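# Six arms sort coloured blocks onto matching tiles

## Task

Place every block on a tile that matches its colour, resting with one full face on that tile and never two blocks sharing a tile; the blocks must stay put without any robot holding them, and at the end every gripper must be open and every arm pulled away.

## Robot and tools

Robots: six identical i2rt Big YAM arms named arm1 to arm6. Each has six revolute joints, a two-finger parallel gripper and a wrist camera. With joints 1 and 6 at zero and the hand level and pointing forward, the wrist camera rides above the hand and looks toward the fingertips. Reach is roughly 1.0 m from the joint1 axis. Joints move at different speeds, so the hand can sweep a wide, curved path between two postures. Two fixed room cameras, room_a and room_b, watch the scene.

Frame: one shared scene frame with its origin on the floor and +z up. The hand point is midway between the fingertips; its z axis runs along the fingers and the fingers open and close along its y axis. Each foot's true pose is never printed. Camera calibration is supplied per camera as intrinsics K (pixels of a 504x504 image), distortion D and a 4x4 T_world_to_cam in metres; real cameras can differ slightly from it, and wrist camera poses come from reported joint angles, so their errors grow with joint errors.

execute_actions: argument "actions" is a list with exactly one action object, or empty to just read state and images. The action is keyed by arm name ("arm1" ... "arm6"); under each name goes "joints", an object of absolute joint targets by name (not offsets). Arms not named, or joints left out, keep pushing toward whatever target they had before. Units and ranges: joint1_rad -2.879 to 2.879 (spins the arm about its foot, positive counter-clockwise seen from above, zero faces the way the foot faces); joint2_rad 0 to 3.141 (shoulder, zero has the upper arm lying back roughly level, positive lifts it up and over forward); joint3_rad 0 to 3.019 (elbow, zero is fully folded, positive opens); joint4_rad -1.692 to 1.57 (hand pitch, positive tips fingers up); joint5_rad -1.57 to 1.57 (hand yaw, positive toward the arm's right); joint6_rad -2.094 to 2.094 (hand roll, positive clockwise viewed from behind the hand); gripper_m 0 to 0.093 metres of fingertip gap. Tolerances counted as arrived: ±0.045, 0.14, 0.09, 0.055, 0.03, 0.035 rad and ±0.003 m. All motions in the action start at once and may finish at different moments. Optional "cameras": list of names (arm1_cam_wrist ... arm6_cam_wrist, room_a, room_b, or "all"); omitted or null gives every camera, [] gives none. Any unknown key, name or out-of-range value rejects the whole call and nothing moves.

Results: each robot's state, including joint_positions, joint torques (raw drive output with offsets, friction and noise, so not a clean contact sensor), a "pictures" line listing the order of the images, and joint_status for the last accepted action. Status words: off_target means the joint settled away from its goal and may still push; contact_stop or time_out means it gave up the goal and holds where it stopped, except that a timed-out joint can keep a target near its position and continue pressing (it then appears under on_its_own). "joint command not followed" with a cause line means a built-in self/inter-arm clearance check refused that arm's joint targets (gripper targets still run); the arm may retry those targets on later actions, and calls with empty actions will not show this. on_its_own lists what was not commanded this call; its "held at" value is the held target, not the current angle. To relieve a pushing joint, send its reported position as the target. Very small target changes may produce no movement. A loaded joint held up may sag.

wait: "seconds", 0 to 10. Commands nothing new and returns the same report as an empty action.

zoom_image: "camera" plus "region" [x0, y0, x1, y1] in pixels of that camera's most recent full image, origin top-left, at most 504 by 504; gives a sharper close-up.

read_manual: optional "section" (only "licences"); returns licence text, moves nothing.

finished_scene: "scene", the integer number of the current scene. Irreversible; call it only once the blocks are placed, released, and arms have backed off, since the goal must still hold afterwards. Its result reports success and the next task. If resuming from a summary, first send execute_actions with an empty list to learn the current scene and task.

Safety: never knock objects off the work area or to the floor. Arms do not stop on contact and can press hard; two arms pressing on each other fails the run, and a hard collision may too. The clearance check ignores fingers, gripper housings and wrist cameras and can react late, so plan arm paths apart yourself. No state line reports arm-to-arm contact; contact through a carried object is not counted. Arms act independently and do not wait for one another. Loose objects may occasionally be nudged by outside disturbances, so verify placements in images. Avoid drops, slips, slams and hard pushes. Sustained loads heat motors: a MOTOR HOT line appears from 85 °C, and at 100 °C that arm and its gripper go limp and fall (OVER-TEMPERATURE FAULT, with limit_stop_at_motor_heat in joint_status; resend targets after cooling). Don't leave arms straining against things. Shorter robot motion is better; thinking keeps the simulation running with arms holding their last command.

Each tool is called after "Call:" in YAML: its name, and indented under it one key for each argument.

## Session

Call:
execute_actions:
  actions: []

Scene clock: 0.00 s.
Joint torques (N m, as the arm reports them, + toward a larger angle): no reading
Motor temperatures (°C, as the motors report them): arm1=[25 25 28 29 25 27] | arm2=[27 27 28 27 28 25] | arm3=[27 26 28 27 29 25] | arm4=[25 28 28 27 27 27] | arm5=[28 27 25 26 27 25] | arm6=[25 27 27 29 25 25]
arm1.joint_positions: joint1_rad=+0.835 joint2_rad=+0.253 joint3_rad=+1.588 joint4_rad=-1.546 joint5_rad=+0.286 joint6_rad=-0.521 gripper_m=+0.094
arm1.joint_status: not commanded
arm1.hand: x=-0.1217 y=+0.0569 z=+1.3148 quat_wxyz=(-0.077, -0.591, -0.501, +0.627) (m; scene frame)
arm2.joint_positions: joint1_rad=-0.390 joint2_rad=+0.425 joint3_rad=+1.510 joint4_rad=-1.376 joint5_rad=+0.027 joint6_rad=-0.658 gripper_m=+0.094
arm2.joint_status: not commanded
arm2.hand: x=+0.1372 y=+1.1734 z=+1.3038 quat_wxyz=(-0.539, +0.181, -0.783, +0.253) (m; scene frame)
arm3.joint_positions: joint1_rad=+0.135 joint2_rad=+0.617 joint3_rad=+1.537 joint4_rad=-1.264 joint5_rad=+0.291 joint6_rad=+0.316 gripper_m=+0.095
arm3.joint_status: not commanded
arm3.hand: x=+0.5026 y=-1.0343 z=+1.2447 quat_wxyz=(-0.166, -0.811, -0.062, +0.558) (m; scene frame)
arm4.joint_positions: joint1_rad=-0.033 joint2_rad=+0.605 joint3_rad=+1.528 joint4_rad=-1.612 joint5_rad=-0.151 joint6_rad=-0.111 gripper_m=+0.094
arm4.joint_status: not commanded
arm4.hand: x=-1.3070 y=-0.3479 z=+1.2060 quat_wxyz=(-0.103, +0.878, -0.222, -0.412) (m; scene frame)
arm5.joint_positions: joint1_rad=-0.886 joint2_rad=+0.523 joint3_rad=+1.337 joint4_rad=-1.617 joint5_rad=-0.223 joint6_rad=+0.234 gripper_m=+0.095
arm5.joint_status: not commanded
arm5.hand: x=-0.4173 y=+2.2753 z=+1.1747 quat_wxyz=(-0.368, -0.136, -0.912, -0.122) (m; scene frame)
arm6.joint_positions: joint1_rad=+0.423 joint2_rad=+0.344 joint3_rad=+1.316 joint4_rad=-1.306 joint5_rad=+0.149 joint6_rad=-0.371 gripper_m=+0.095
arm6.joint_status: not commanded
arm6.hand: x=+1.2121 y=-2.0617 z=+1.2374 quat_wxyz=(-0.586, +0.363, -0.724, -0.026) (m; scene frame)
pictures: arm1_cam_wrist, arm2_cam_wrist, arm3_cam_wrist, arm4_cam_wrist, arm5_cam_wrist, arm6_cam_wrist, room_a, room_b
Images, in order (width x height): arm1_cam_wrist 504x504, arm2_cam_wrist 504x504, arm3_cam_wrist 504x504, arm4_cam_wrist 504x504, arm5_cam_wrist 504x504, arm6_cam_wrist 504x504, room_a 504x504, room_b 504x504.

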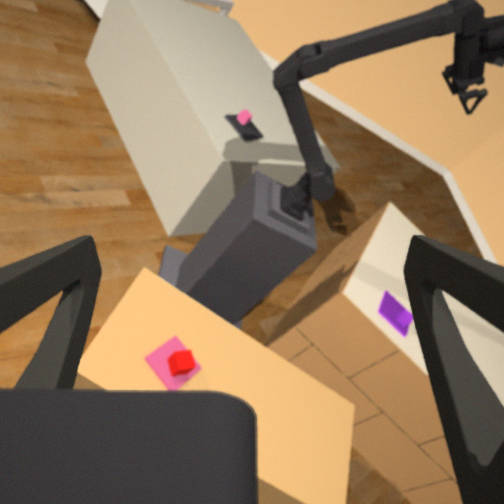

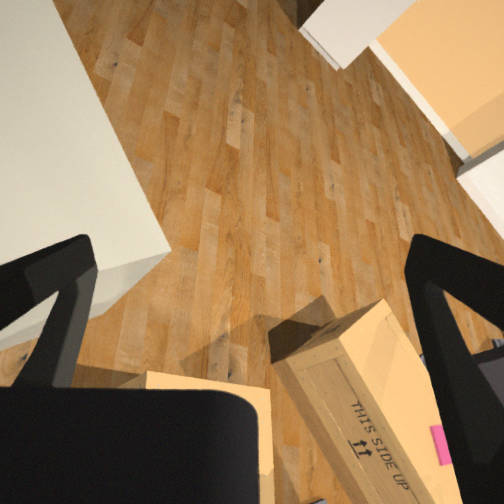

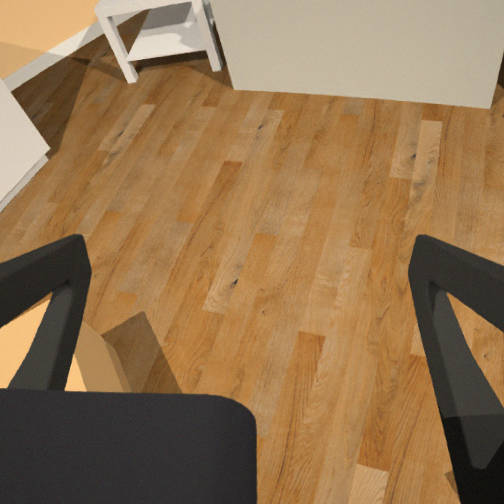

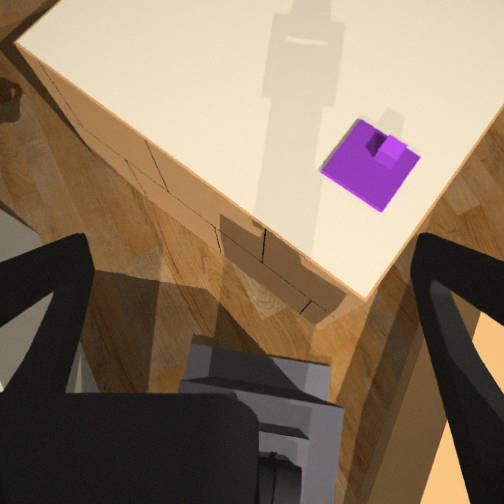

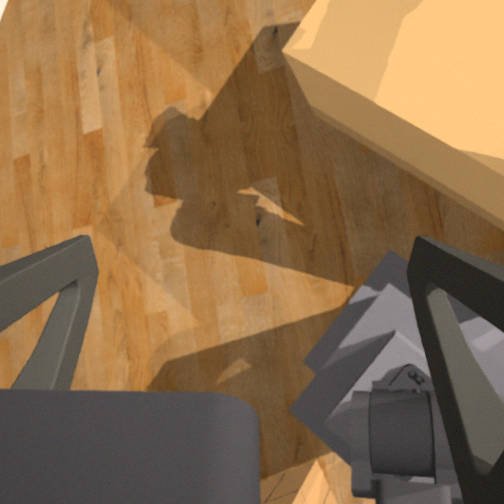

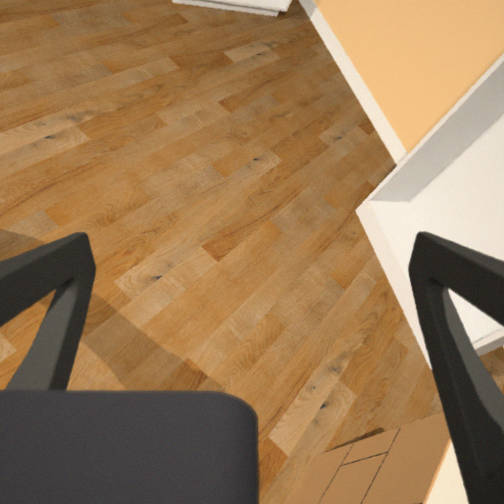

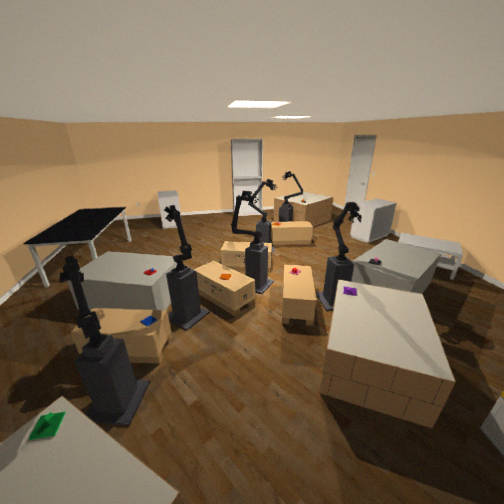

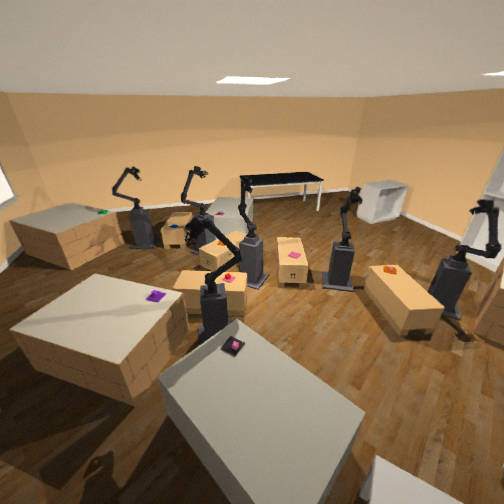

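Call:
zoom_image:
  camera: "room_a"
  region: [0, 160, 250, 450]

Call:
zoom_image:
  camera: "room_a"
  region: [190, 160, 440, 340]

Call:
zoom_image:
  camera: "room_b"
  region: [0, 150, 260, 370]

Call:
zoom_image:
  camera: "room_b"
  region: [240, 170, 504, 370]

Region (0, 160, 250, 450) of room_a's 504x504 image, scaled by 1.738, with more detail than that image has; it fills the left 434 columns of this view, and the rest is white.

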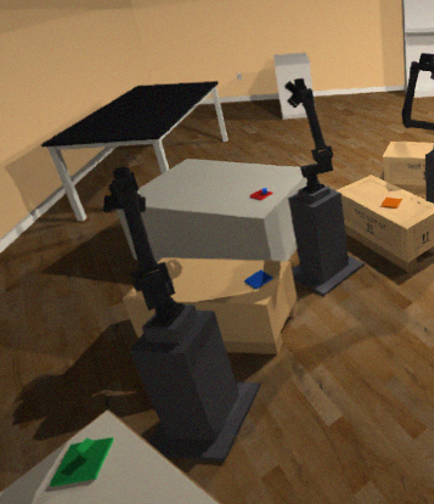

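Region (190, 160, 440, 340) of room_a's 504x504 image, scaled by 2.016, with more detail than that image has; it fills the top 363 rows of this view, and the rest is white.

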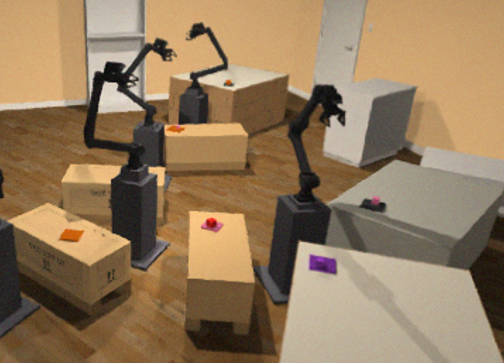

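Region (0, 150, 260, 370) of room_b's 504x504 image, scaled by 1.938, with more detail than that image has; it fills the top 426 rows of this view, and the rest is white.

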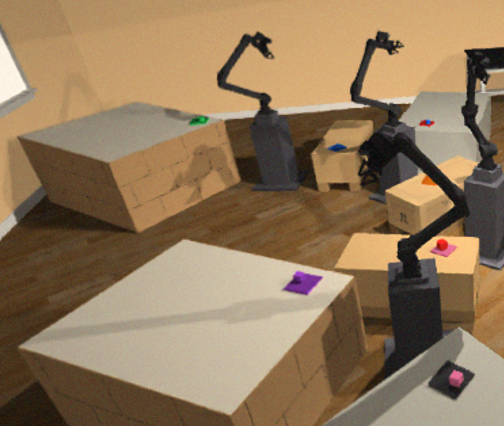

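Region (240, 170, 504, 370) of room_b's 504x504 image, scaled by 1.909, with more detail than that image has; it fills the top 382 rows of this view, and the rest is white.

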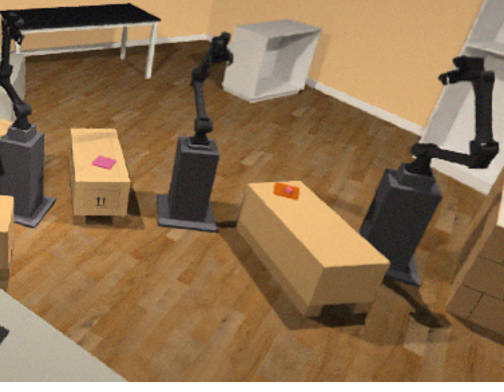

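Call:
execute_actions:
  actions:
    - {"arm1":{"joints":{"joint1_rad":-0.03,"joint2_rad":1.2,"joint3_rad":1.2,"joint4_rad":-1.25,"joint5_rad":0,"joint6_rad":0}},"arm2":{"joints":{"joint1_rad":0,"joint2_rad":1.2,"joint3_rad":1.2,"joint4_rad":-1.25,"joint5_rad":0,"joint6_rad":0}},"arm3":{"joints":{"joint1_rad":1.33,"joint2_rad":1.2,"joint3_rad":1.2,"joint4_rad":-1.25,"joint5_rad":0,"joint6_rad":0}},"arm4":{"joints":{"joint1_rad":1.85,"joint2_rad":1.2,"joint3_rad":1.2,"joint4_rad":-1.25,"joint5_rad":0,"joint6_rad":0}},"arm5":{"joints":{"joint1_rad":1.66,"joint2_rad":1.2,"joint3_rad":1.2,"joint4_rad":-1.25,"joint5_rad":0,"joint6_rad":0}},"arm6":{"joints":{"joint1_rad":-2.13,"joint2_rad":1.2,"joint3_rad":1.2,"joint4_rad":-1.25,"joint5_rad":0,"joint6_rad":0}}}

Scene clock: 13.43 s.
Joint torques (N m, as the arm reports them, + toward a larger angle): arm1=[ 0.71 -8.16  9.91  1.27  0.03  0.25] | arm2=[-0.3  -6.64 10.77  1.23 -0.16  0.09] | arm3=[ 0.77 -8.42  9.89  0.72  0.02 -0.13] | arm4=[  0.82 -10.36  10.27   1.46  -0.07   0.02] | arm5=[ -1.11 -11.08  11.19   0.43   0.07  -0.03] | arm6=[-0.75 -9.21  9.32  0.84 -0.06  0.14]
Motor temperatures (°C, as the motors report them): arm1=[25 26 30 29 25 27] | arm2=[27 28 30 27 28 25] | arm3=[27 26 30 27 29 25] | arm4=[25 28 31 27 27 27] | arm5=[28 28 28 26 27 25] | arm6=[25 27 28 29 25 25]
arm1.joint_positions: joint1_rad=-0.025 joint2_rad=+1.185 joint3_rad=+1.182 joint4_rad=-1.253 joint5_rad=+0.001 joint6_rad=-0.012 gripper_m=+0.094
arm1.joint_status: all done
arm1.hand: x=-0.4673 y=-0.0703 z=+0.9748 quat_wxyz=(-0.019, -0.979, -0.133, +0.156) (m; scene frame)
arm2.joint_positions: joint1_rad=-0.003 joint2_rad=+1.214 joint3_rad=+1.187 joint4_rad=-1.267 joint5_rad=+0.001 joint6_rad=-0.012 gripper_m=+0.094
arm2.joint_status: all done
arm2.hand: x=+0.4135 y=+1.2811 z=+0.9489 quat_wxyz=(-0.135, +0.106, -0.985, -0.014) (m; scene frame)
arm3.joint_positions: joint1_rad=+1.324 joint2_rad=+1.193 joint3_rad=+1.174 joint4_rad=-1.261 joint5_rad=+0.001 joint6_rad=+0.012 gripper_m=+0.095
arm3.joint_status: all done
arm3.hand: x=+0.8105 y=-1.3238 z=+0.8808 quat_wxyz=(-0.116, -0.595, -0.791, +0.087) (m; scene frame)
arm4.joint_positions: joint1_rad=+1.847 joint2_rad=+1.216 joint3_rad=+1.177 joint4_rad=-1.259 joint5_rad=+0.000 joint6_rad=-0.008 gripper_m=+0.094
arm4.joint_status: all done
arm4.hand: x=-1.3021 y=-0.8081 z=+0.9124 quat_wxyz=(+0.081, +0.816, +0.562, -0.106) (m; scene frame)
arm5.joint_positions: joint1_rad=+1.657 joint2_rad=+1.221 joint3_rad=+1.191 joint4_rad=-1.256 joint5_rad=-0.001 joint6_rad=+0.014 gripper_m=+0.095
arm5.joint_status: all done
arm5.hand: x=-0.8766 y=+2.5394 z=+0.9553 quat_wxyz=(-0.053, +0.919, -0.367, -0.133) (m; scene frame)
arm6.joint_positions: joint1_rad=-2.124 joint2_rad=+1.211 joint3_rad=+1.205 joint4_rad=-1.252 joint5_rad=+0.000 joint6_rad=-0.007 gripper_m=+0.095
arm6.joint_status: all done
arm6.hand: x=+0.9680 y=-2.5122 z=+0.9468 quat_wxyz=(-0.091, -0.797, -0.585, +0.120) (m; scene frame)
pictures: arm1_cam_wrist, arm2_cam_wrist, arm3_cam_wrist, arm4_cam_wrist, arm5_cam_wrist, arm6_cam_wrist, room_a, room_b
camera_calibration (this result's frames):
arm1_cam_wrist: T_world_to_cam=[[-0.263806, 0.964574, 0.00176877, -0.0586596], [0.918208, 0.250563, 0.306778, 0.151088], [0.295467, 0.0825541, -0.951779, 1.19405], [0, 0, 0, 1]] pos_world=[-0.507006, -0.079849, 1.09022]
arm2_cam_wrist: T_world_to_cam=[[0.206189, -0.97847, -0.00911561, 1.17781], [-0.923974, -0.197756, 0.327359, 0.331751], [-0.322114, -0.0590755, -0.944856, 1.22857], [0, 0, 0, 1]] pos_world=[0.459417, 1.29064, 1.06296]
arm3_cam_wrist: T_world_to_cam=[[-0.959854, -0.280372, -0.00851706, 0.41452], [-0.267973, 0.907586, 0.323231, 1.14062], [-0.0828952, 0.312537, -0.946282, 1.43932], [0, 0, 0, 1]] pos_world=[0.822848, -1.36883, 0.996845]
arm4_cam_wrist: T_world_to_cam=[[-0.931514, 0.362938, -0.0236201, -0.898843], [0.334495, 0.880392, 0.336187, 0.848437], [0.14281, 0.305263, -0.941499, 1.42047], [0, 0, 0, 1]] pos_world=[-1.32394, -0.85435, 1.03091]
arm5_cam_wrist: T_world_to_cam=[[0.678204, 0.734845, -0.00646558, -1.26614], [0.694701, -0.638235, 0.331735, 1.91701], [0.239647, -0.229475, -0.943351, 1.81896], [0, 0, 0, 1]] pos_world=[-0.908958, 2.57132, 1.07179]
arm6_cam_wrist: T_world_to_cam=[[-0.956676, 0.291146, 0.00237861, 1.65965], [0.27691, 0.907314, 0.316389, 1.71052], [0.0899572, 0.30334, -0.948627, 1.69763], [0, 0, 0, 1]] pos_world=[0.961375, -2.55013, 1.06528]
Images, in order (width x height): arm1_cam_wrist 504x504, arm2_cam_wrist 504x504, arm3_cam_wrist 504x504, arm4_cam_wrist 504x504, arm5_cam_wrist 504x504, arm6_cam_wrist 504x504, room_a 504x504, room_b 504x504.

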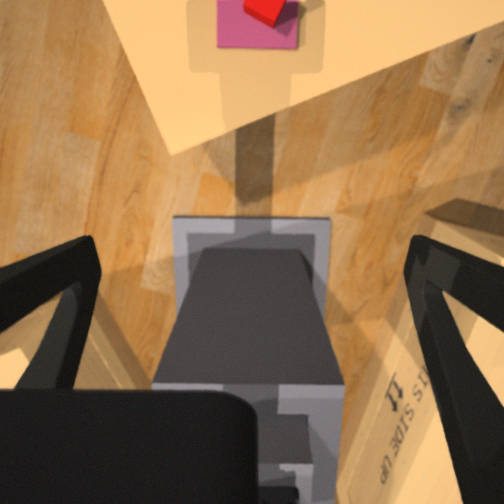

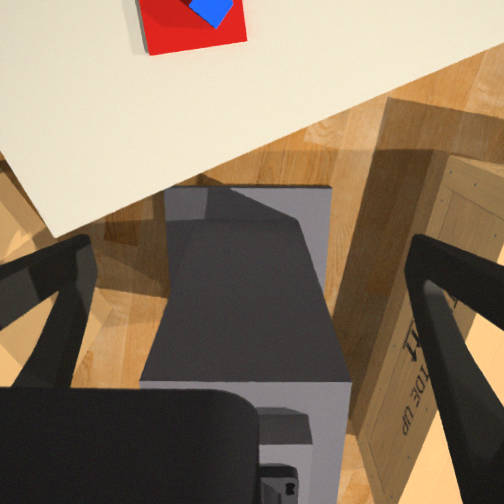

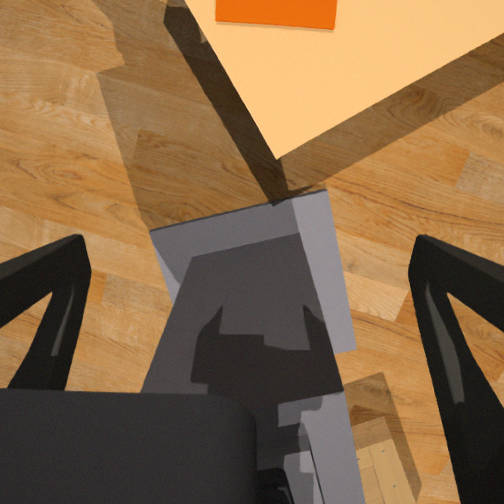

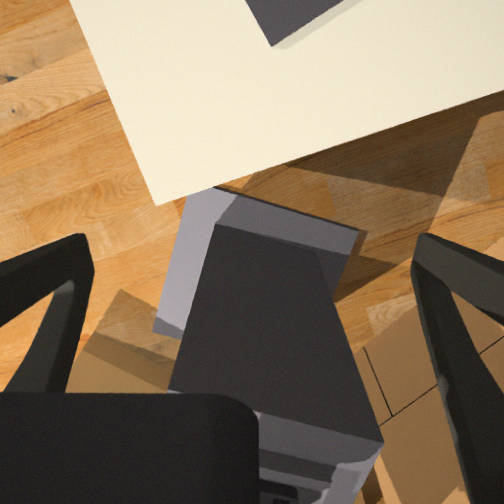

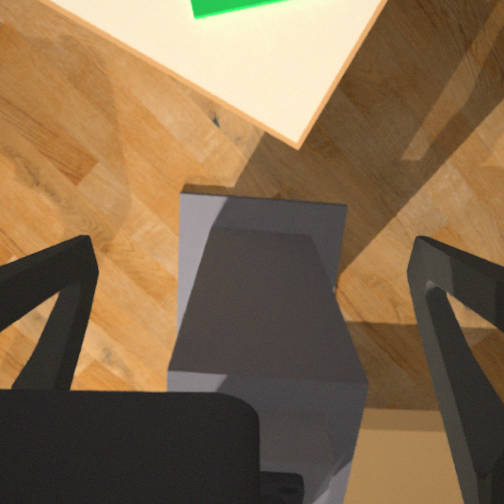

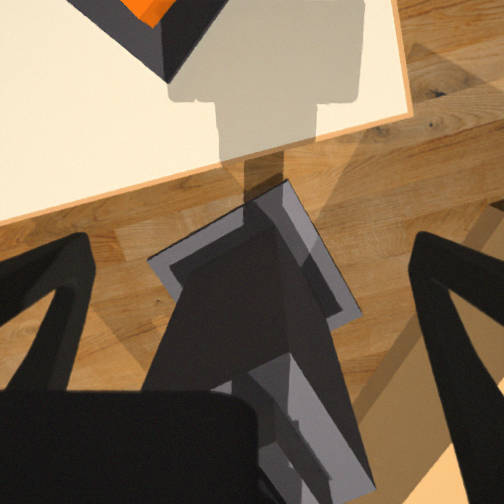

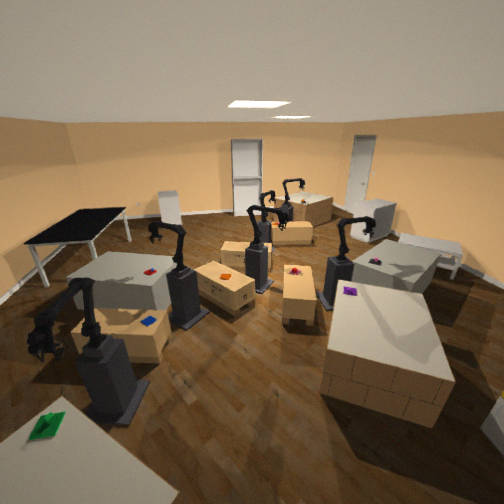

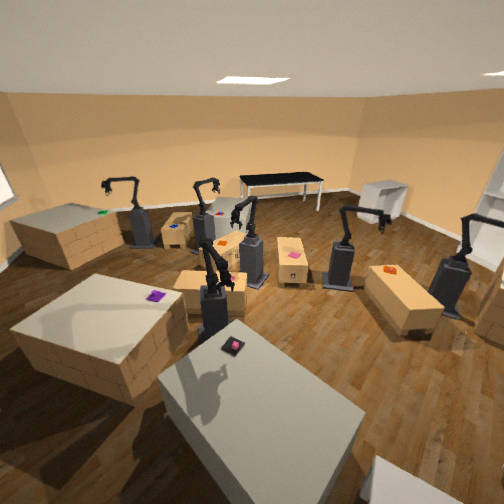

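Call:
execute_actions:
  actions:
    - {"arm1":{"joints":{"joint2_rad":1.45,"joint4_rad":-1.15}},"arm2":{"joints":{"joint2_rad":1.45,"joint4_rad":-1.15}},"arm3":{"joints":{"joint2_rad":1.45,"joint4_rad":-1.15}},"arm4":{"joints":{"joint2_rad":1.45,"joint4_rad":-1.15}},"arm5":{"joints":{"joint2_rad":1.45,"joint4_rad":-1.15}},"arm6":{"joints":{"joint2_rad":1.45,"joint4_rad":-1.15}}}
  cameras: ["arm1_cam_wrist","arm2_cam_wrist","arm3_cam_wrist","arm4_cam_wrist","arm5_cam_wrist","arm6_cam_wrist"]

Scene clock: 15.37 s.
Joint torques (N m, as the arm reports them, + toward a larger angle): arm1=[  0.79 -15.24   9.52   1.11   0.06   0.24] | arm2=[-0.66 -9.46 10.26  0.96 -0.12  0.09] | arm3=[  0.76 -12.3    9.31   0.7    0.02  -0.13] | arm4=[  1.33 -13.33   9.74   1.53  -0.04   0.03] | arm5=[ -0.74 -13.51  10.16   0.38   0.07  -0.09] | arm6=[  0.21 -11.94   9.11   0.73  -0.1    0.13]
Motor temperatures (°C, as the motors report them): arm1=[25 26 30 29 25 27] | arm2=[27 28 31 27 28 25] | arm3=[27 26 31 27 29 25] | arm4=[25 28 31 27 27 27] | arm5=[28 28 28 26 27 25] | arm6=[25 27 29 29 25 25]
arm1.joint_positions: joint1_rad=-0.025 joint2_rad=+1.459 joint3_rad=+1.182 joint4_rad=-1.158 joint5_rad=+0.001 joint6_rad=-0.012 gripper_m=+0.094
arm1.joint_status: all done
arm1.hand: x=-0.5131 y=-0.0824 z=+0.8693 quat_wxyz=(-0.008, -0.989, -0.134, +0.068) (m; scene frame)
arm2.joint_positions: joint1_rad=-0.003 joint2_rad=+1.467 joint3_rad=+1.187 joint4_rad=-1.169 joint5_rad=+0.001 joint6_rad=-0.012 gripper_m=+0.094
arm2.joint_status: all done
arm2.hand: x=+0.4570 y=+1.2904 z=+0.8513 quat_wxyz=(-0.058, +0.107, -0.992, -0.006) (m; scene frame)
arm3.joint_positions: joint1_rad=+1.324 joint2_rad=+1.451 joint3_rad=+1.174 joint4_rad=-1.169 joint5_rad=+0.001 joint6_rad=+0.012 gripper_m=+0.095
arm3.joint_status: all done
arm3.hand: x=+0.8233 y=-1.3663 z=+0.7823 quat_wxyz=(-0.050, -0.600, -0.798, +0.038) (m; scene frame)
arm4.joint_positions: joint1_rad=+1.847 joint2_rad=+1.465 joint3_rad=+1.177 joint4_rad=-1.166 joint5_rad=+0.000 joint6_rad=-0.008 gripper_m=+0.094
arm4.joint_status: all done
arm4.hand: x=-1.3160 y=-0.8477 z=+0.8162 quat_wxyz=(+0.037, +0.822, +0.567, -0.042) (m; scene frame)
arm5.joint_positions: joint1_rad=+1.657 joint2_rad=+1.469 joint3_rad=+1.189 joint4_rad=-1.162 joint5_rad=-0.001 joint6_rad=+0.014 gripper_m=+0.095
arm5.joint_status: all done
arm5.hand: x=-0.9080 y=+2.5691 z=+0.8581 quat_wxyz=(-0.025, +0.926, -0.371, -0.061) (m; scene frame)
arm6.joint_positions: joint1_rad=-2.124 joint2_rad=+1.458 joint3_rad=+1.202 joint4_rad=-1.158 joint5_rad=+0.000 joint6_rad=-0.007 gripper_m=+0.095
arm6.joint_status: all done
arm6.hand: x=+0.9553 y=-2.5542 z=+0.8486 quat_wxyz=(-0.046, -0.804, -0.591, +0.057) (m; scene frame)
pictures: arm1_cam_wrist, arm2_cam_wrist, arm3_cam_wrist, arm4_cam_wrist, arm5_cam_wrist, arm6_cam_wrist
camera_calibration (this result's frames):
arm1_cam_wrist: T_world_to_cam=[[-0.263603, 0.964631, -0.0000074316, -0.0572702], [0.850976, 0.232548, 0.470915, 0.0498982], [0.454261, 0.124128, -0.882178, 1.13266], [0, 0, 0, 1]] pos_world=[-0.572082, -0.0969543, 0.975709]
arm2_cam_wrist: T_world_to_cam=[[0.205167, -0.978679, -0.00971011, 1.17823], [-0.863711, -0.185714, 0.468523, 0.242524], [-0.460337, -0.0877387, -0.883398, 1.19869], [0, 0, 0, 1]] pos_world=[0.519539, 1.30332, 0.956733]
arm3_cam_wrist: T_world_to_cam=[[-0.960263, -0.279011, -0.00688099, 0.41492], [-0.248654, 0.844067, 0.475102, 0.992919], [-0.126751, 0.457934, -0.879904, 1.54326], [0, 0, 0, 1]] pos_world=[0.840935, -1.42904, 0.889041]
arm4_cam_wrist: T_world_to_cam=[[-0.931012, 0.364233, -0.0234884, -0.898047], [0.309437, 0.821799, 0.478429, 0.721476], [0.193563, 0.438155, -0.877812, 1.47141], [0, 0, 0, 1]] pos_world=[-1.34415, -0.910516, 0.925353]
arm5_cam_wrist: T_world_to_cam=[[0.67952, 0.733627, -0.00665684, -1.26285], [0.648147, -0.596044, 0.473958, 1.71728], [0.343741, -0.326379, -0.880522, 2.03112], [0, 0, 0, 1]] pos_world=[-0.953099, 2.61295, 0.96612]
arm6_cam_wrist: T_world_to_cam=[[-0.957063, 0.28988, 0.0000413133, 1.65909], [0.257418, 0.849821, 0.459936, 1.53316], [0.133291, 0.440199, -0.887952, 1.87505], [0, 0, 0, 1]] pos_world=[0.943266, -2.60924, 0.959732]
Images, in order (width x height): arm1_cam_wrist 504x504, arm2_cam_wrist 504x504, arm3_cam_wrist 504x504, arm4_cam_wrist 504x504, arm5_cam_wrist 504x504, arm6_cam_wrist 504x504.

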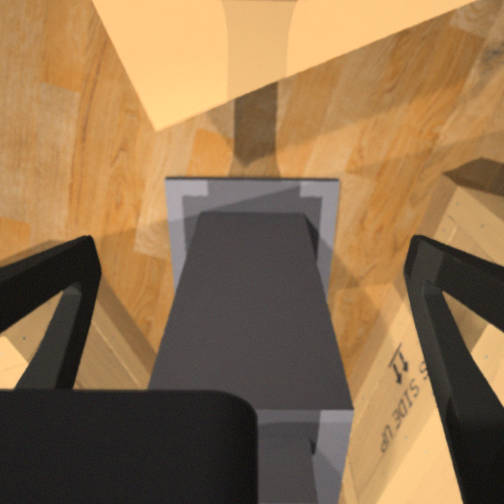

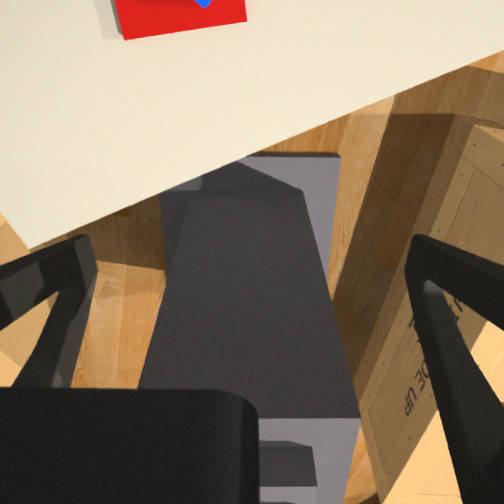

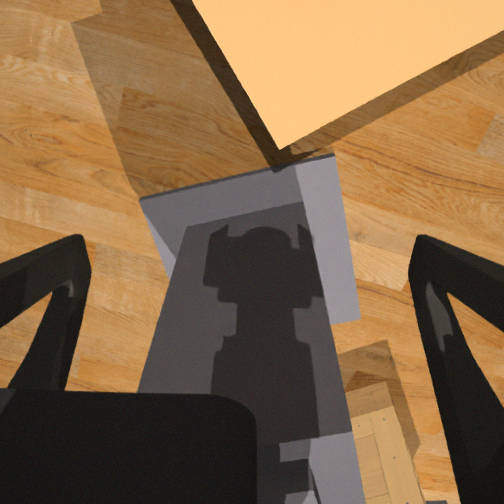

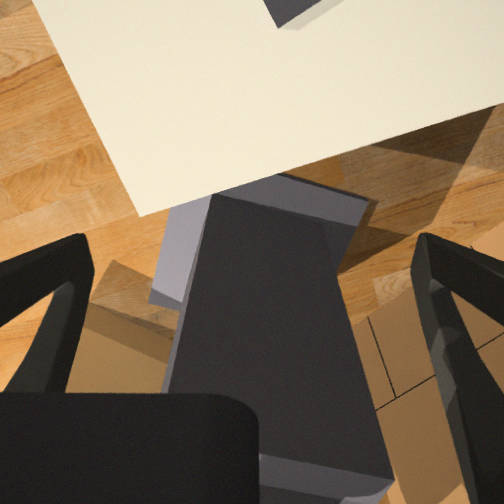

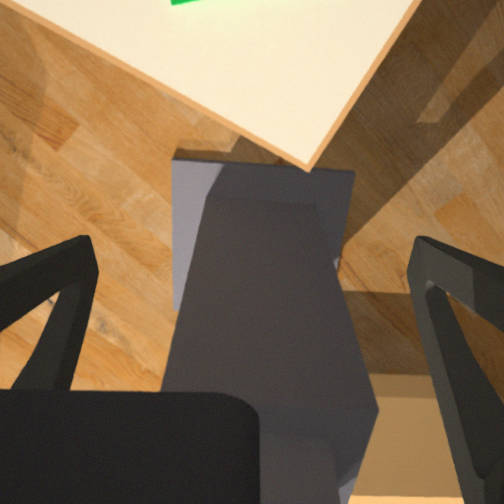

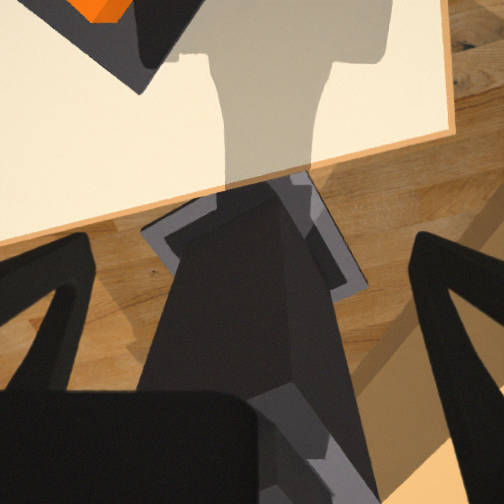

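Call:
execute_actions:
  actions:
    - {"arm1":{"joints":{"joint4_rad":-0.6}},"arm2":{"joints":{"joint4_rad":-0.6}},"arm3":{"joints":{"joint4_rad":-0.6}},"arm4":{"joints":{"joint4_rad":-0.6}},"arm5":{"joints":{"joint4_rad":-0.6}},"arm6":{"joints":{"joint4_rad":-0.6}}}
  cameras: ["arm1_cam_wrist","arm2_cam_wrist","arm3_cam_wrist","arm4_cam_wrist","arm5_cam_wrist","arm6_cam_wrist"]

Scene clock: 17.57 s.
Joint torques (N m, as the arm reports them, + toward a larger angle): arm1=[  0.68 -16.17  10.07   2.41   0.06   0.22] | arm2=[ -0.65 -10.76  11.02   2.11  -0.17   0.1 ] | arm3=[  0.76 -13.4   10.03   1.87   0.02  -0.13] | arm4=[  0.99 -14.59  10.42   2.7   -0.08   0.03] | arm5=[ -0.24 -15.69  11.22   1.24   0.05  -0.1 ] | arm6=[ -0.78 -12.85   9.78   1.84  -0.05   0.13]
Motor temperatures (°C, as the motors report them): arm1=[25 26 31 29 25 27] | arm2=[27 28 31 27 28 25] | arm3=[27 26 31 27 29 25] | arm4=[25 28 32 27 27 27] | arm5=[28 28 28 26 27 25] | arm6=[25 27 29 29 25 25]
arm1.joint_positions: joint1_rad=-0.025 joint2_rad=+1.459 joint3_rad=+1.182 joint4_rad=-0.613 joint5_rad=+0.001 joint6_rad=-0.012 gripper_m=+0.094
arm1.joint_status: all done
arm1.hand: x=-0.6306 y=-0.1133 z=+0.9219 quat_wxyz=(-0.041, -0.934, -0.126, +0.332) (m; scene frame)
arm2.joint_positions: joint1_rad=-0.003 joint2_rad=+1.467 joint3_rad=+1.187 joint4_rad=-0.629 joint5_rad=+0.001 joint6_rad=-0.012 gripper_m=+0.094
arm2.joint_status: all done
arm2.hand: x=+0.5761 y=+1.3148 z=+0.9007 quat_wxyz=(-0.321, +0.101, -0.941, -0.031) (m; scene frame)
arm3.joint_positions: joint1_rad=+1.324 joint2_rad=+1.451 joint3_rad=+1.174 joint4_rad=-0.627 joint5_rad=+0.001 joint6_rad=+0.012 gripper_m=+0.095
arm3.joint_status: all done
arm3.hand: x=+0.8585 y=-1.4827 z=+0.8330 quat_wxyz=(-0.263, -0.568, -0.755, +0.194) (m; scene frame)
arm4.joint_positions: joint1_rad=+1.847 joint2_rad=+1.465 joint3_rad=+1.177 joint4_rad=-0.623 joint5_rad=+0.000 joint6_rad=-0.008 gripper_m=+0.094
arm4.joint_status: all done
arm4.hand: x=-1.3611 y=-0.9613 z=+0.8653 quat_wxyz=(+0.186, +0.781, +0.536, -0.262) (m; scene frame)
arm5.joint_positions: joint1_rad=+1.657 joint2_rad=+1.469 joint3_rad=+1.189 joint4_rad=-0.620 joint5_rad=-0.001 joint6_rad=+0.014 gripper_m=+0.095
arm5.joint_status: all done
arm5.hand: x=-0.9970 y=+2.6513 z=+0.9096 quat_wxyz=(-0.120, +0.877, -0.350, -0.308) (m; scene frame)
arm6.joint_positions: joint1_rad=-2.124 joint2_rad=+1.458 joint3_rad=+1.202 joint4_rad=-0.614 joint5_rad=+0.000 joint6_rad=-0.007 gripper_m=+0.095
arm6.joint_status: all done
arm6.hand: x=+0.9181 y=-2.6691 z=+0.9022 quat_wxyz=(-0.201, -0.759, -0.556, +0.272) (m; scene frame)
pictures: arm1_cam_wrist, arm2_cam_wrist, arm3_cam_wrist, arm4_cam_wrist, arm5_cam_wrist, arm6_cam_wrist
camera_calibration (this result's frames):
arm1_cam_wrist: T_world_to_cam=[[-0.262285, 0.964978, 0.00483195, -0.0619967], [0.963473, 0.26215, -0.0547532, 0.691246], [-0.0541023, -0.0097055, -0.998488, 1.00772], [0, 0, 0, 1]] pos_world=[-0.627737, -0.111604, 1.04434]
arm2_cam_wrist: T_world_to_cam=[[0.208259, -0.978049, -0.00699386, 1.17312], [-0.9768, -0.207617, -0.0525113, 0.889955], [0.0499066, 0.0177675, -0.998596, 0.970458], [0, 0, 0, 1]] pos_world=[0.576564, 1.31489, 1.02403]
arm3_cam_wrist: T_world_to_cam=[[-0.958675, -0.284282, -0.0112163, 0.411027], [-0.283472, 0.957811, -0.04735, 1.70958], [0.0242038, -0.0422137, -0.998815, 0.873567], [0, 0, 0, 1]] pos_world=[0.857514, -1.48373, 0.958091]
arm4_cam_wrist: T_world_to_cam=[[-0.932751, 0.359787, -0.0230157, -0.904477], [0.360475, 0.931753, -0.0435079, 1.43213], [0.00579137, -0.0488786, -0.998788, 0.953932], [0, 0, 0, 1]] pos_world=[-1.36542, -0.962345, 0.994268]
arm5_cam_wrist: T_world_to_cam=[[0.675161, 0.737655, -0.00482448, -1.27898], [0.736646, -0.674554, -0.0482644, 2.57095], [-0.0388568, 0.0290323, -0.998823, 0.917735], [0, 0, 0, 1]] pos_world=[-0.994706, 2.65105, 1.03457]
arm6_cam_wrist: T_world_to_cam=[[-0.955272, 0.295645, 0.00707128, 1.66421], [0.294553, 0.95333, -0.0663365, 2.33276], [-0.0263533, -0.0612865, -0.997772, 0.885387], [0, 0, 0, 1]] pos_world=[0.925988, -2.66164, 1.02639]
Images, in order (width x height): arm1_cam_wrist 504x504, arm2_cam_wrist 504x504, arm3_cam_wrist 504x504, arm4_cam_wrist 504x504, arm5_cam_wrist 504x504, arm6_cam_wrist 504x504.

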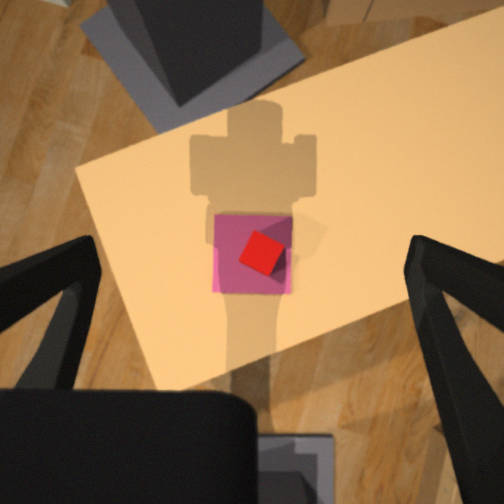

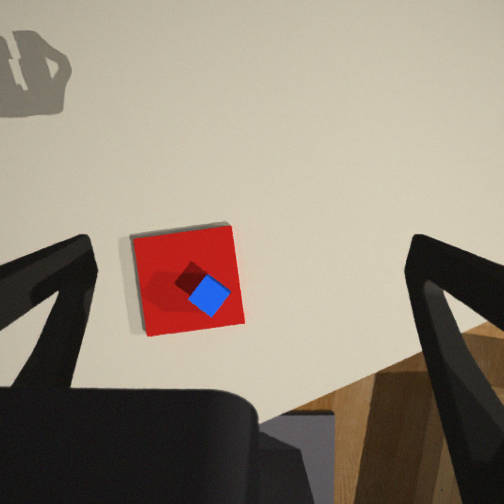

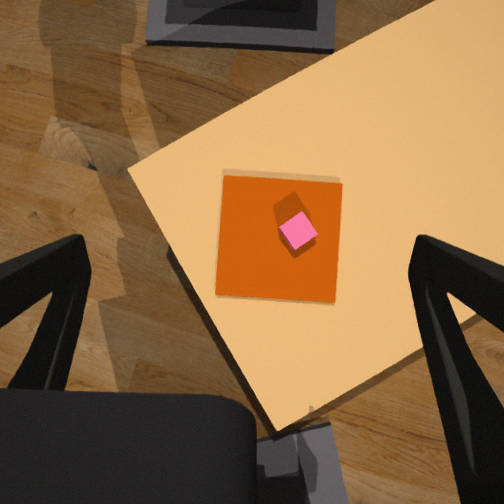

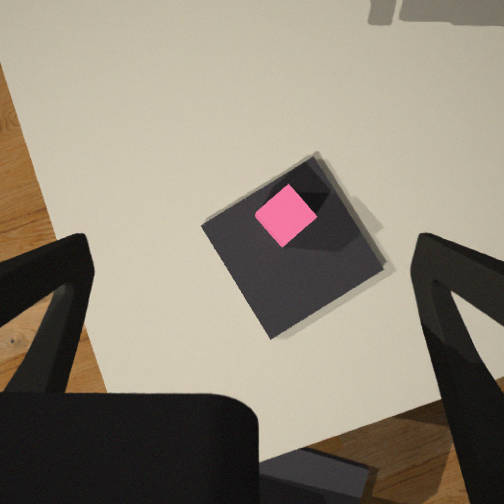

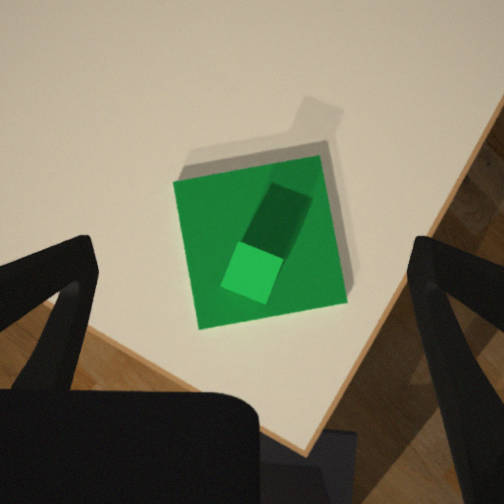

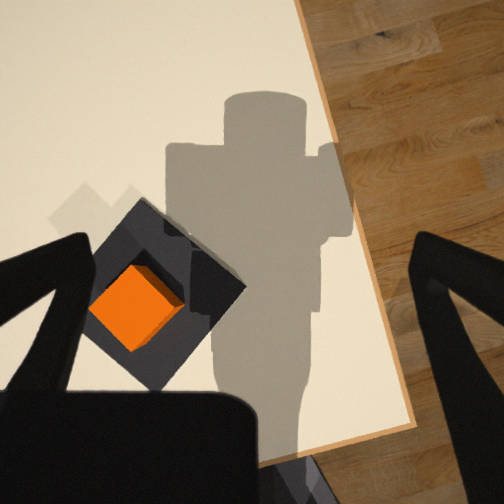

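Call:
execute_actions:
  actions:
    - {"arm1":{"joints":{"joint1_rad":-0.055,"joint2_rad":2.354,"joint3_rad":1.548,"joint4_rad":-0.765,"joint6_rad":0.42}},"arm2":{"joints":{"joint1_rad":0.082,"joint2_rad":2.004,"joint3_rad":1.36,"joint4_rad":-0.927,"joint6_rad":0.61}},"arm3":{"joints":{"joint1_rad":1.243,"joint2_rad":2.251,"joint3_rad":1.596,"joint4_rad":-0.916,"joint6_rad":-0.68}},"arm4":{"joints":{"joint1_rad":1.80,"joint2_rad":2.136,"joint3_rad":1.638,"joint4_rad":-1.073,"joint6_rad":-0.78}},"arm5":{"joints":{"joint1_rad":-1.59,"joint2_rad":1.6,"joint3_rad":1.35}},"arm6":{"joints":{"joint1_rad":-1.947,"joint2_rad":1.879,"joint3_rad":1.441,"joint4_rad":-1.133,"joint6_rad":-0.73}}}
  cameras: ["arm1_cam_wrist","arm2_cam_wrist","arm3_cam_wrist","arm4_cam_wrist","arm5_cam_wrist","arm6_cam_wrist"]

Scene clock: 29.70 s.
Joint torques (N m, as the arm reports them, + toward a larger angle): arm1=[ -0.07 -25.9    6.95   0.4    0.08   0.2 ] | arm2=[ -1.15 -15.32   9.17  -0.57  -0.05   0.07] | arm3=[  0.33 -20.96   7.36  -0.75  -0.04  -0.14] | arm4=[  0.25 -23.22  10.04  -0.19  -0.12  -0.14] | arm5=[ -0.48 -15.81  14.2    1.07  -0.02  -0.08] | arm6=[ -0.78 -17.43  10.76  -0.17  -0.16  -0.05]
Motor temperatures (°C, as the motors report them): arm1=[25 27 33 29 25 27] | arm2=[27 29 33 27 28 25] | arm3=[27 27 33 27 29 25] | arm4=[25 30 34 27 27 27] | arm5=[28 29 31 26 27 25] | arm6=[25 28 30 29 25 25]
arm1.joint_positions: joint1_rad=-0.043 joint2_rad=+2.361 joint3_rad=+1.526 joint4_rad=-0.764 joint5_rad=+0.001 joint6_rad=+0.408 gripper_m=+0.094
arm1.joint_status: all done
arm1.hand: x=-0.6516 y=-0.1077 z=+0.5225 quat_wxyz=(+0.005, -0.996, +0.084, -0.013) (m; scene frame)
arm2.joint_positions: joint1_rad=+0.090 joint2_rad=+2.023 joint3_rad=+1.337 joint4_rad=-0.913 joint5_rad=+0.001 joint6_rad=+0.598 gripper_m=+0.094
arm2.joint_status: all done
arm2.hand: x=+0.5315 y=+1.3572 z=+0.6398 quat_wxyz=(+0.015, -0.150, -0.989, +0.006) (m; scene frame)
arm3.joint_positions: joint1_rad=+1.242 joint2_rad=+2.244 joint3_rad=+1.574 joint4_rad=-0.902 joint5_rad=+0.001 joint6_rad=-0.667 gripper_m=+0.095
arm3.joint_status: all done
arm3.hand: x=+0.8230 y=-1.5399 z=+0.5175 quat_wxyz=(+0.001, -0.340, -0.941, +0.000) (m; scene frame)
arm4.joint_positions: joint1_rad=+1.808 joint2_rad=+2.156 joint3_rad=+1.593 joint4_rad=-1.062 joint5_rad=+0.000 joint6_rad=-0.771 gripper_m=+0.094
arm4.joint_status: all done
arm4.hand: x=-1.3899 y=-0.9817 z=+0.6131 quat_wxyz=(+0.002, +0.568, +0.822, +0.031) (m; scene frame)
arm5.joint_positions: joint1_rad=-1.596 joint2_rad=+1.598 joint3_rad=+1.308 joint4_rad=-0.610 joint5_rad=+0.001 joint6_rad=+0.013 gripper_m=+0.095
arm5.joint_status: all done
arm5.hand: x=-0.1744 y=+1.7940 z=+0.8960 quat_wxyz=(-0.300, -0.400, -0.856, +0.133) (m; scene frame)
arm6.joint_positions: joint1_rad=-1.933 joint2_rad=+1.888 joint3_rad=+1.408 joint4_rad=-1.125 joint5_rad=+0.000 joint6_rad=-0.722 gripper_m=+0.095
arm6.joint_status: all done
arm6.hand: x=+1.0316 y=-2.6516 z=+0.7208 quat_wxyz=(+0.003, -0.465, -0.885, -0.021) (m; scene frame)
pictures: arm1_cam_wrist, arm2_cam_wrist, arm3_cam_wrist, arm4_cam_wrist, arm5_cam_wrist, arm6_cam_wrist
camera_calibration (this result's frames):
arm1_cam_wrist: T_world_to_cam=[[0.170311, 0.985342, 0.0097696, 0.210517], [0.782198, -0.141215, 0.606814, 0.180852], [0.599299, -0.0957055, -0.794783, 0.917926], [0, 0, 0, 1]] pos_world=[-0.727428, -0.0940418, 0.617752]
arm2_cam_wrist: T_world_to_cam=[[-0.306417, -0.951864, 0.00802007, 1.45045], [-0.765655, 0.251462, 0.592063, -0.306186], [-0.56558, 0.175277, -0.805852, 0.701425], [0, 0, 0, 1]] pos_world=[0.60672, 1.33468, 0.734893]
arm3_cam_wrist: T_world_to_cam=[[-0.63829, -0.769769, -0.00645832, -0.656534], [-0.628102, 0.515933, 0.582495, 1.01664], [-0.445055, 0.375857, -0.812809, 1.49061], [0, 0, 0, 1]] pos_world=[0.882901, -1.59016, 0.615151]
arm4_cam_wrist: T_world_to_cam=[[-0.937739, -0.342114, -0.06003, -1.60318], [-0.308038, 0.739258, 0.59884, -0.0614531], [-0.160494, 0.580047, -0.798615, 0.964742], [0, 0, 0, 1]] pos_world=[-1.36746, -1.06264, 0.711019]
arm5_cam_wrist: T_world_to_cam=[[-0.753249, -0.657617, -0.0125015, 1.05884], [-0.656646, 0.752958, -0.0432347, -1.42245], [0.037845, -0.0243574, -0.998987, 1.07033], [0, 0, 0, 1]] pos_world=[-0.176983, 1.79342, 1.02099]
arm6_cam_wrist: T_world_to_cam=[[-0.818184, -0.574174, -0.0299919, -0.652341], [-0.47219, 0.641266, 0.604826, 1.75031], [-0.328043, 0.50902, -0.795793, 2.38625], [0, 0, 0, 1]] pos_world=[1.07554, -2.71162, 0.820763]
Images, in order (width x height): arm1_cam_wrist 504x504, arm2_cam_wrist 504x504, arm3_cam_wrist 504x504, arm4_cam_wrist 504x504, arm5_cam_wrist 504x504, arm6_cam_wrist 504x504.

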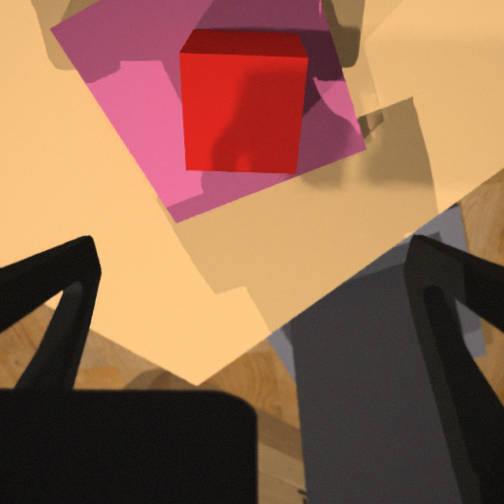

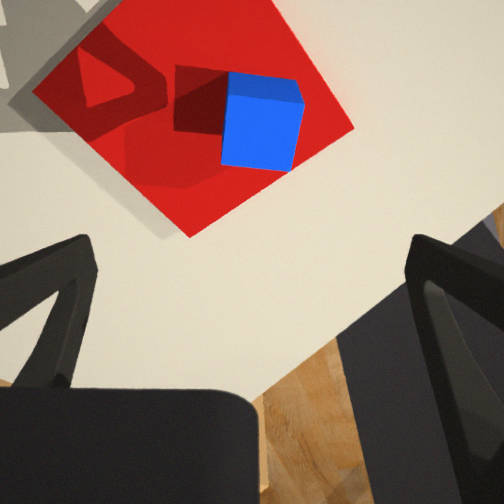

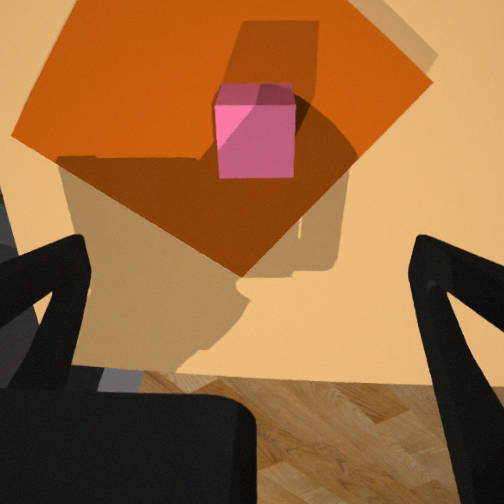

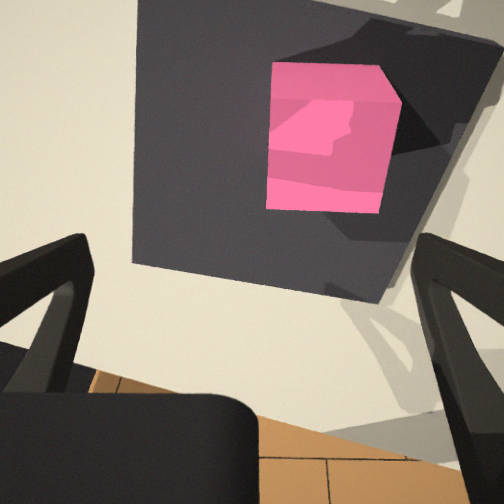

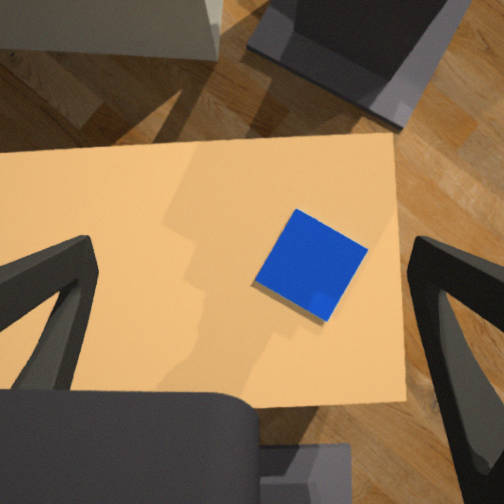

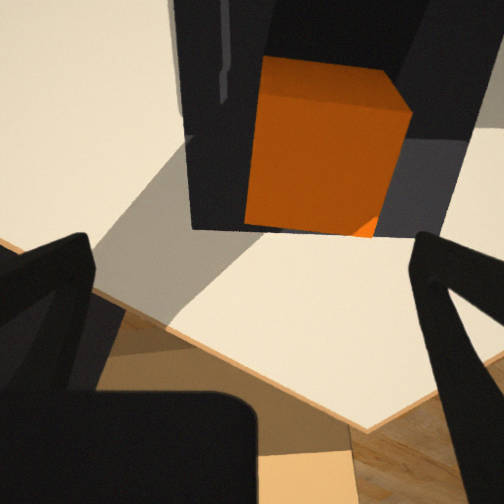

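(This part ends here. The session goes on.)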